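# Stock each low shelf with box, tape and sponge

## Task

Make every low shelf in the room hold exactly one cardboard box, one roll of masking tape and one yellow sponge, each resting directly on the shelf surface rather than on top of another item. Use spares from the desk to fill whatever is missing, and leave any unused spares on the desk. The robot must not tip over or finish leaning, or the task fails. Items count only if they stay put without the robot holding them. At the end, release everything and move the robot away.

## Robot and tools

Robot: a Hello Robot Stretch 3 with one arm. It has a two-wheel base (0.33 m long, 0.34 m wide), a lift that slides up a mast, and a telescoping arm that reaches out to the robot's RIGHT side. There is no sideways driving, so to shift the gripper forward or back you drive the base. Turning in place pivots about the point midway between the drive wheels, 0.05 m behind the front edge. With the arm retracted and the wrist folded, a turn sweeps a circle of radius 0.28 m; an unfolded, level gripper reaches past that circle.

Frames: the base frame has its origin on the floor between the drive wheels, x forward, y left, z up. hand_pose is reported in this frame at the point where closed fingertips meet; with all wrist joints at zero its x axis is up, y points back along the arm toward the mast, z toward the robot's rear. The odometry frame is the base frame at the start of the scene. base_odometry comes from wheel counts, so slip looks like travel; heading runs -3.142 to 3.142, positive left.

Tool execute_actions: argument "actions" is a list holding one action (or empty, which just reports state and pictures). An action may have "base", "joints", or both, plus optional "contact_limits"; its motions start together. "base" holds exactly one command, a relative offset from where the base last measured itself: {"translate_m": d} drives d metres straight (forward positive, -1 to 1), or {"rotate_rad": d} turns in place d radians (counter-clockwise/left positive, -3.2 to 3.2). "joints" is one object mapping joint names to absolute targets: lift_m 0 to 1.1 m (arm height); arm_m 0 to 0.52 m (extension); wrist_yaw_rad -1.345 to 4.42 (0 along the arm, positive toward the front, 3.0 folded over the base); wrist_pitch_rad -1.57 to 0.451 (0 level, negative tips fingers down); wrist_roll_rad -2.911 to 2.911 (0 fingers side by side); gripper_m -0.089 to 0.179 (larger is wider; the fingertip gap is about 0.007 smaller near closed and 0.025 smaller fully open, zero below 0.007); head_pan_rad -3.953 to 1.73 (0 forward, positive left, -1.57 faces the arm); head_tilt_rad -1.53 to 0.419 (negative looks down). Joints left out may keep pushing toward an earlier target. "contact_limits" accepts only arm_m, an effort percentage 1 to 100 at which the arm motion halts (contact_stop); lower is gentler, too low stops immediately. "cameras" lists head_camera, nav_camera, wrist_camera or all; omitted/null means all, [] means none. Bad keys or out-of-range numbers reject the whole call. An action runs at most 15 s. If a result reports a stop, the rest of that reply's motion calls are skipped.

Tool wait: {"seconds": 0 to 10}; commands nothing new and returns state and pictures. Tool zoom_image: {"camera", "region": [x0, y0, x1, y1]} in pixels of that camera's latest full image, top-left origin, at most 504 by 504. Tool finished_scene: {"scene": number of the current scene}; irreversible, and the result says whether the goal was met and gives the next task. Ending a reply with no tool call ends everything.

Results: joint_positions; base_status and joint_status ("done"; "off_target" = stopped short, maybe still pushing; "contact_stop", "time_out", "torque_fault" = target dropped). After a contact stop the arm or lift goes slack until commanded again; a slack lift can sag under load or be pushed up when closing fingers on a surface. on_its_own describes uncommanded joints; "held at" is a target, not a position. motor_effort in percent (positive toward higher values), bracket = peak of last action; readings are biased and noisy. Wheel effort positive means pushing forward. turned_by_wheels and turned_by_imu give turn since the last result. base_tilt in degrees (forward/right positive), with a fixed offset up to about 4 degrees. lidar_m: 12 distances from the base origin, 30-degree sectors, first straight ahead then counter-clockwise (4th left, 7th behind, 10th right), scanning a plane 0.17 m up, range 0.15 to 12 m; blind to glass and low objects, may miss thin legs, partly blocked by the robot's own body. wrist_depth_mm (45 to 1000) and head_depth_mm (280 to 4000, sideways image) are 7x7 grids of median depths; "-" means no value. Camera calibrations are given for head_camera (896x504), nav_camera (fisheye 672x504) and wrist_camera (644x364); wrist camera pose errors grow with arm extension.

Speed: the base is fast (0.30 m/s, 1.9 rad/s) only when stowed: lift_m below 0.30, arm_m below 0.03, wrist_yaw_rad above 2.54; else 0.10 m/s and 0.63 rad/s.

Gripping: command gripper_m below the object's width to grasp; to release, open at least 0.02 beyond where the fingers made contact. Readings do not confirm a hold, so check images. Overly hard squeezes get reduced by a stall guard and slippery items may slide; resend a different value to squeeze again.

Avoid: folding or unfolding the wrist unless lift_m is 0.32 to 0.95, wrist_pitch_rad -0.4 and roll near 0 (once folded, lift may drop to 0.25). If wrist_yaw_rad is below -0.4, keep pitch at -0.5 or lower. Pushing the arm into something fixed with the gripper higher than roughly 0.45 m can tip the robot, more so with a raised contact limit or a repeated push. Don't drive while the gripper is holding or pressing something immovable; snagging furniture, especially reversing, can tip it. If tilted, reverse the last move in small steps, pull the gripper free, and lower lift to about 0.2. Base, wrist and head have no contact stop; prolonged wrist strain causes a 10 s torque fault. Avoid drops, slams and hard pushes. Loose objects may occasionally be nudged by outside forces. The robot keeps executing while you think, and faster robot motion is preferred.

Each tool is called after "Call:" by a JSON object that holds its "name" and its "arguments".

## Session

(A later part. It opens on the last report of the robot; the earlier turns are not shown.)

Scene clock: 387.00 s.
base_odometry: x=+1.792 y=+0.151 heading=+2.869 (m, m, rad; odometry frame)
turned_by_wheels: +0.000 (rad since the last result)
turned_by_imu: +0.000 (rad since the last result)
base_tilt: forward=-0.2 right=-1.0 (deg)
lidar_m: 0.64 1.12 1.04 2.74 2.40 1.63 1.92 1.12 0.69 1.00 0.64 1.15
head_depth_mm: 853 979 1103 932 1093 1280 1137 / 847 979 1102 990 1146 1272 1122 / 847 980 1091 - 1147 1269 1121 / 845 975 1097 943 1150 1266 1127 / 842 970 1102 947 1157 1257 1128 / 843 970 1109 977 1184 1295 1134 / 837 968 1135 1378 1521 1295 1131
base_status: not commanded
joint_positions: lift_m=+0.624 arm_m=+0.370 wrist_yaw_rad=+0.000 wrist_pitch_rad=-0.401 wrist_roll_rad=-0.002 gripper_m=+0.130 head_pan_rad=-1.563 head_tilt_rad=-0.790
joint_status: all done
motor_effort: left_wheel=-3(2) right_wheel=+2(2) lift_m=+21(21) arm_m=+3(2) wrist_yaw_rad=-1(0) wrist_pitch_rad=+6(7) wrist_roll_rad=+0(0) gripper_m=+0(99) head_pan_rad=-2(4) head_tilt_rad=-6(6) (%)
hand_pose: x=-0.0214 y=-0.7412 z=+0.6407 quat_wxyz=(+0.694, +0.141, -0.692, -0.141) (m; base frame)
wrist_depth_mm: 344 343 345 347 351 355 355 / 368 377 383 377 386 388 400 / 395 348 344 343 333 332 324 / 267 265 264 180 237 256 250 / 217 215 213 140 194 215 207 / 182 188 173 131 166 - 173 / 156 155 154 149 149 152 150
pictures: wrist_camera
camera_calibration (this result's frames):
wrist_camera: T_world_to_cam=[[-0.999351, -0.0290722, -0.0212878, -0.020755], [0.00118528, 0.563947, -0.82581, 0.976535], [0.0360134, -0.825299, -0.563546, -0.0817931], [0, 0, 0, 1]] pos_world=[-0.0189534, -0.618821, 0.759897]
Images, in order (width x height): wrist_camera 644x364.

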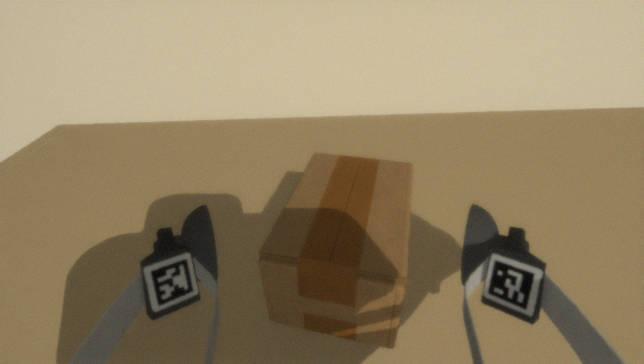

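Call:
{"name": "execute_actions", "arguments": {"actions": [{"joints":{"lift_m":0.65,"arm_m":0.05,"head_pan_rad":-2.0,"head_tilt_rad":-0.5}}]}}

Scene clock: 392.53 s.
base_odometry: x=+1.792 y=+0.151 heading=+2.869 (m, m, rad; odometry frame)
turned_by_wheels: +0.000 (rad since the last result)
turned_by_imu: +0.000 (rad since the last result)
base_tilt: forward=-0.2 right=-1.1 (deg)
lidar_m: 0.64 1.12 1.04 2.74 2.39 1.63 1.92 1.12 0.69 1.00 0.64 1.15
head_depth_mm: 1062 1180 1331 1377 1145 1345 1258 / 1002 1112 1248 1314 1097 1230 1246 / 955 1052 1165 1268 1025 1087 1210 / 910 993 1096 1214 999 1060 1182 / 869 949 1039 1159 1027 1035 1109 / 835 905 988 1087 1033 868 983 / 801 865 940 1036 1035 842 958
base_status: not commanded
joint_positions: lift_m=+0.650 arm_m=+0.050 wrist_yaw_rad=+0.000 wrist_pitch_rad=-0.400 wrist_roll_rad=-0.002 gripper_m=+0.130 head_pan_rad=-1.993 head_tilt_rad=-0.507
joint_status: all done
motor_effort: left_wheel=-2(3) right_wheel=+2(2) lift_m=+26(28) arm_m=-3(5) wrist_yaw_rad=+0(0) wrist_pitch_rad=+6(6) wrist_roll_rad=+0(0) gripper_m=+0(0) head_pan_rad=-2(27) head_tilt_rad=+4(28) (%)
hand_pose: x=-0.0214 y=-0.4220 z=+0.6667 quat_wxyz=(+0.694, +0.141, -0.692, -0.140) (m; base frame)
wrist_depth_mm: 606 623 638 628 633 633 655 / 672 670 585 474 560 511 469 / 738 413 410 400 401 395 383 / 728 405 702 715 708 503 403 / 862 458 635 619 620 476 572 / 861 919 520 512 509 - 527 / 789 770 699 729 714 651 718
pictures: head_camera (sideways: a quarter turn clockwise sets it upright), nav_camera (sideways: a quarter turn counterclockwise sets it upright), wrist_camera
camera_calibration (this result's frames):
head_camera: T_world_to_cam=[[0.214438, 0.456622, -0.863431, 1.1418], [0.919336, -0.392939, 0.0205184, -0.0239724], [-0.329906, -0.798183, -0.50405, 0.614165], [0, 0, 0, 1]] pos_world=[-0.0201892, -0.0405734, 1.29592]
nav_camera: T_world_to_cam=[[-0.187844, -0.494225, 0.848797, -1.06719], [-0.926362, 0.376369, 0.0141373, 0.035944], [-0.326448, -0.783638, -0.52853, 0.646906], [0, 0, 0, 1]] pos_world=[0.0440128, -0.0340219, 1.24723]
wrist_camera: T_world_to_cam=[[-0.999351, -0.0290983, -0.0212535, -0.0109551], [0.00118506, 0.562963, -0.826481, 0.818088], [0.0360142, -0.82597, -0.562563, 0.195363], [0, 0, 0, 1]] pos_world=[-0.0189533, -0.299508, 0.785806]
Images, in order (width x height): head_camera 896x504, nav_camera 672x504, wrist_camera 644x364.

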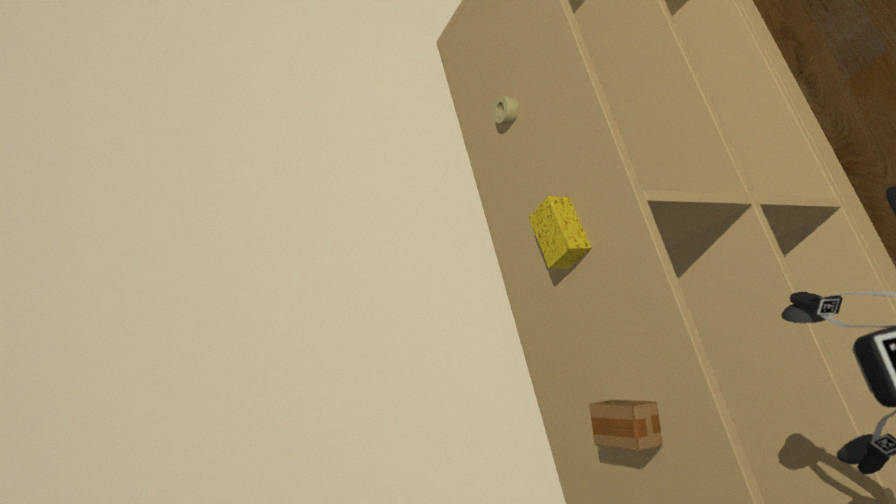

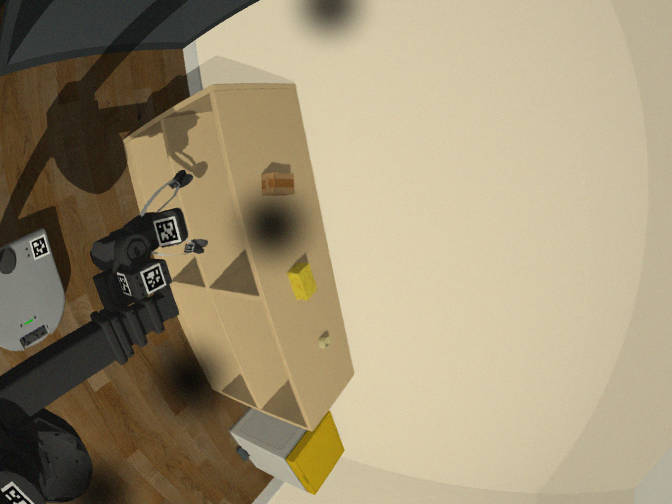

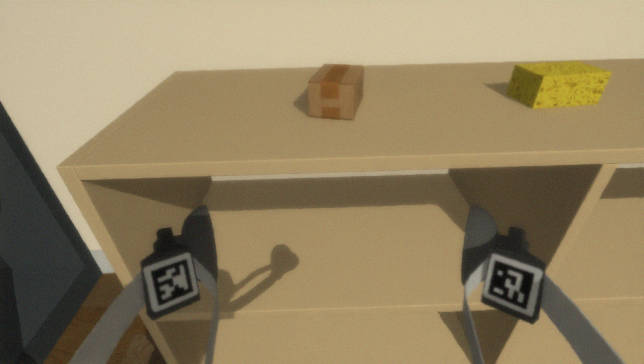

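Call:
{"name": "finished_scene", "arguments": {"scene": 2}}

The scene is finished: the task was done.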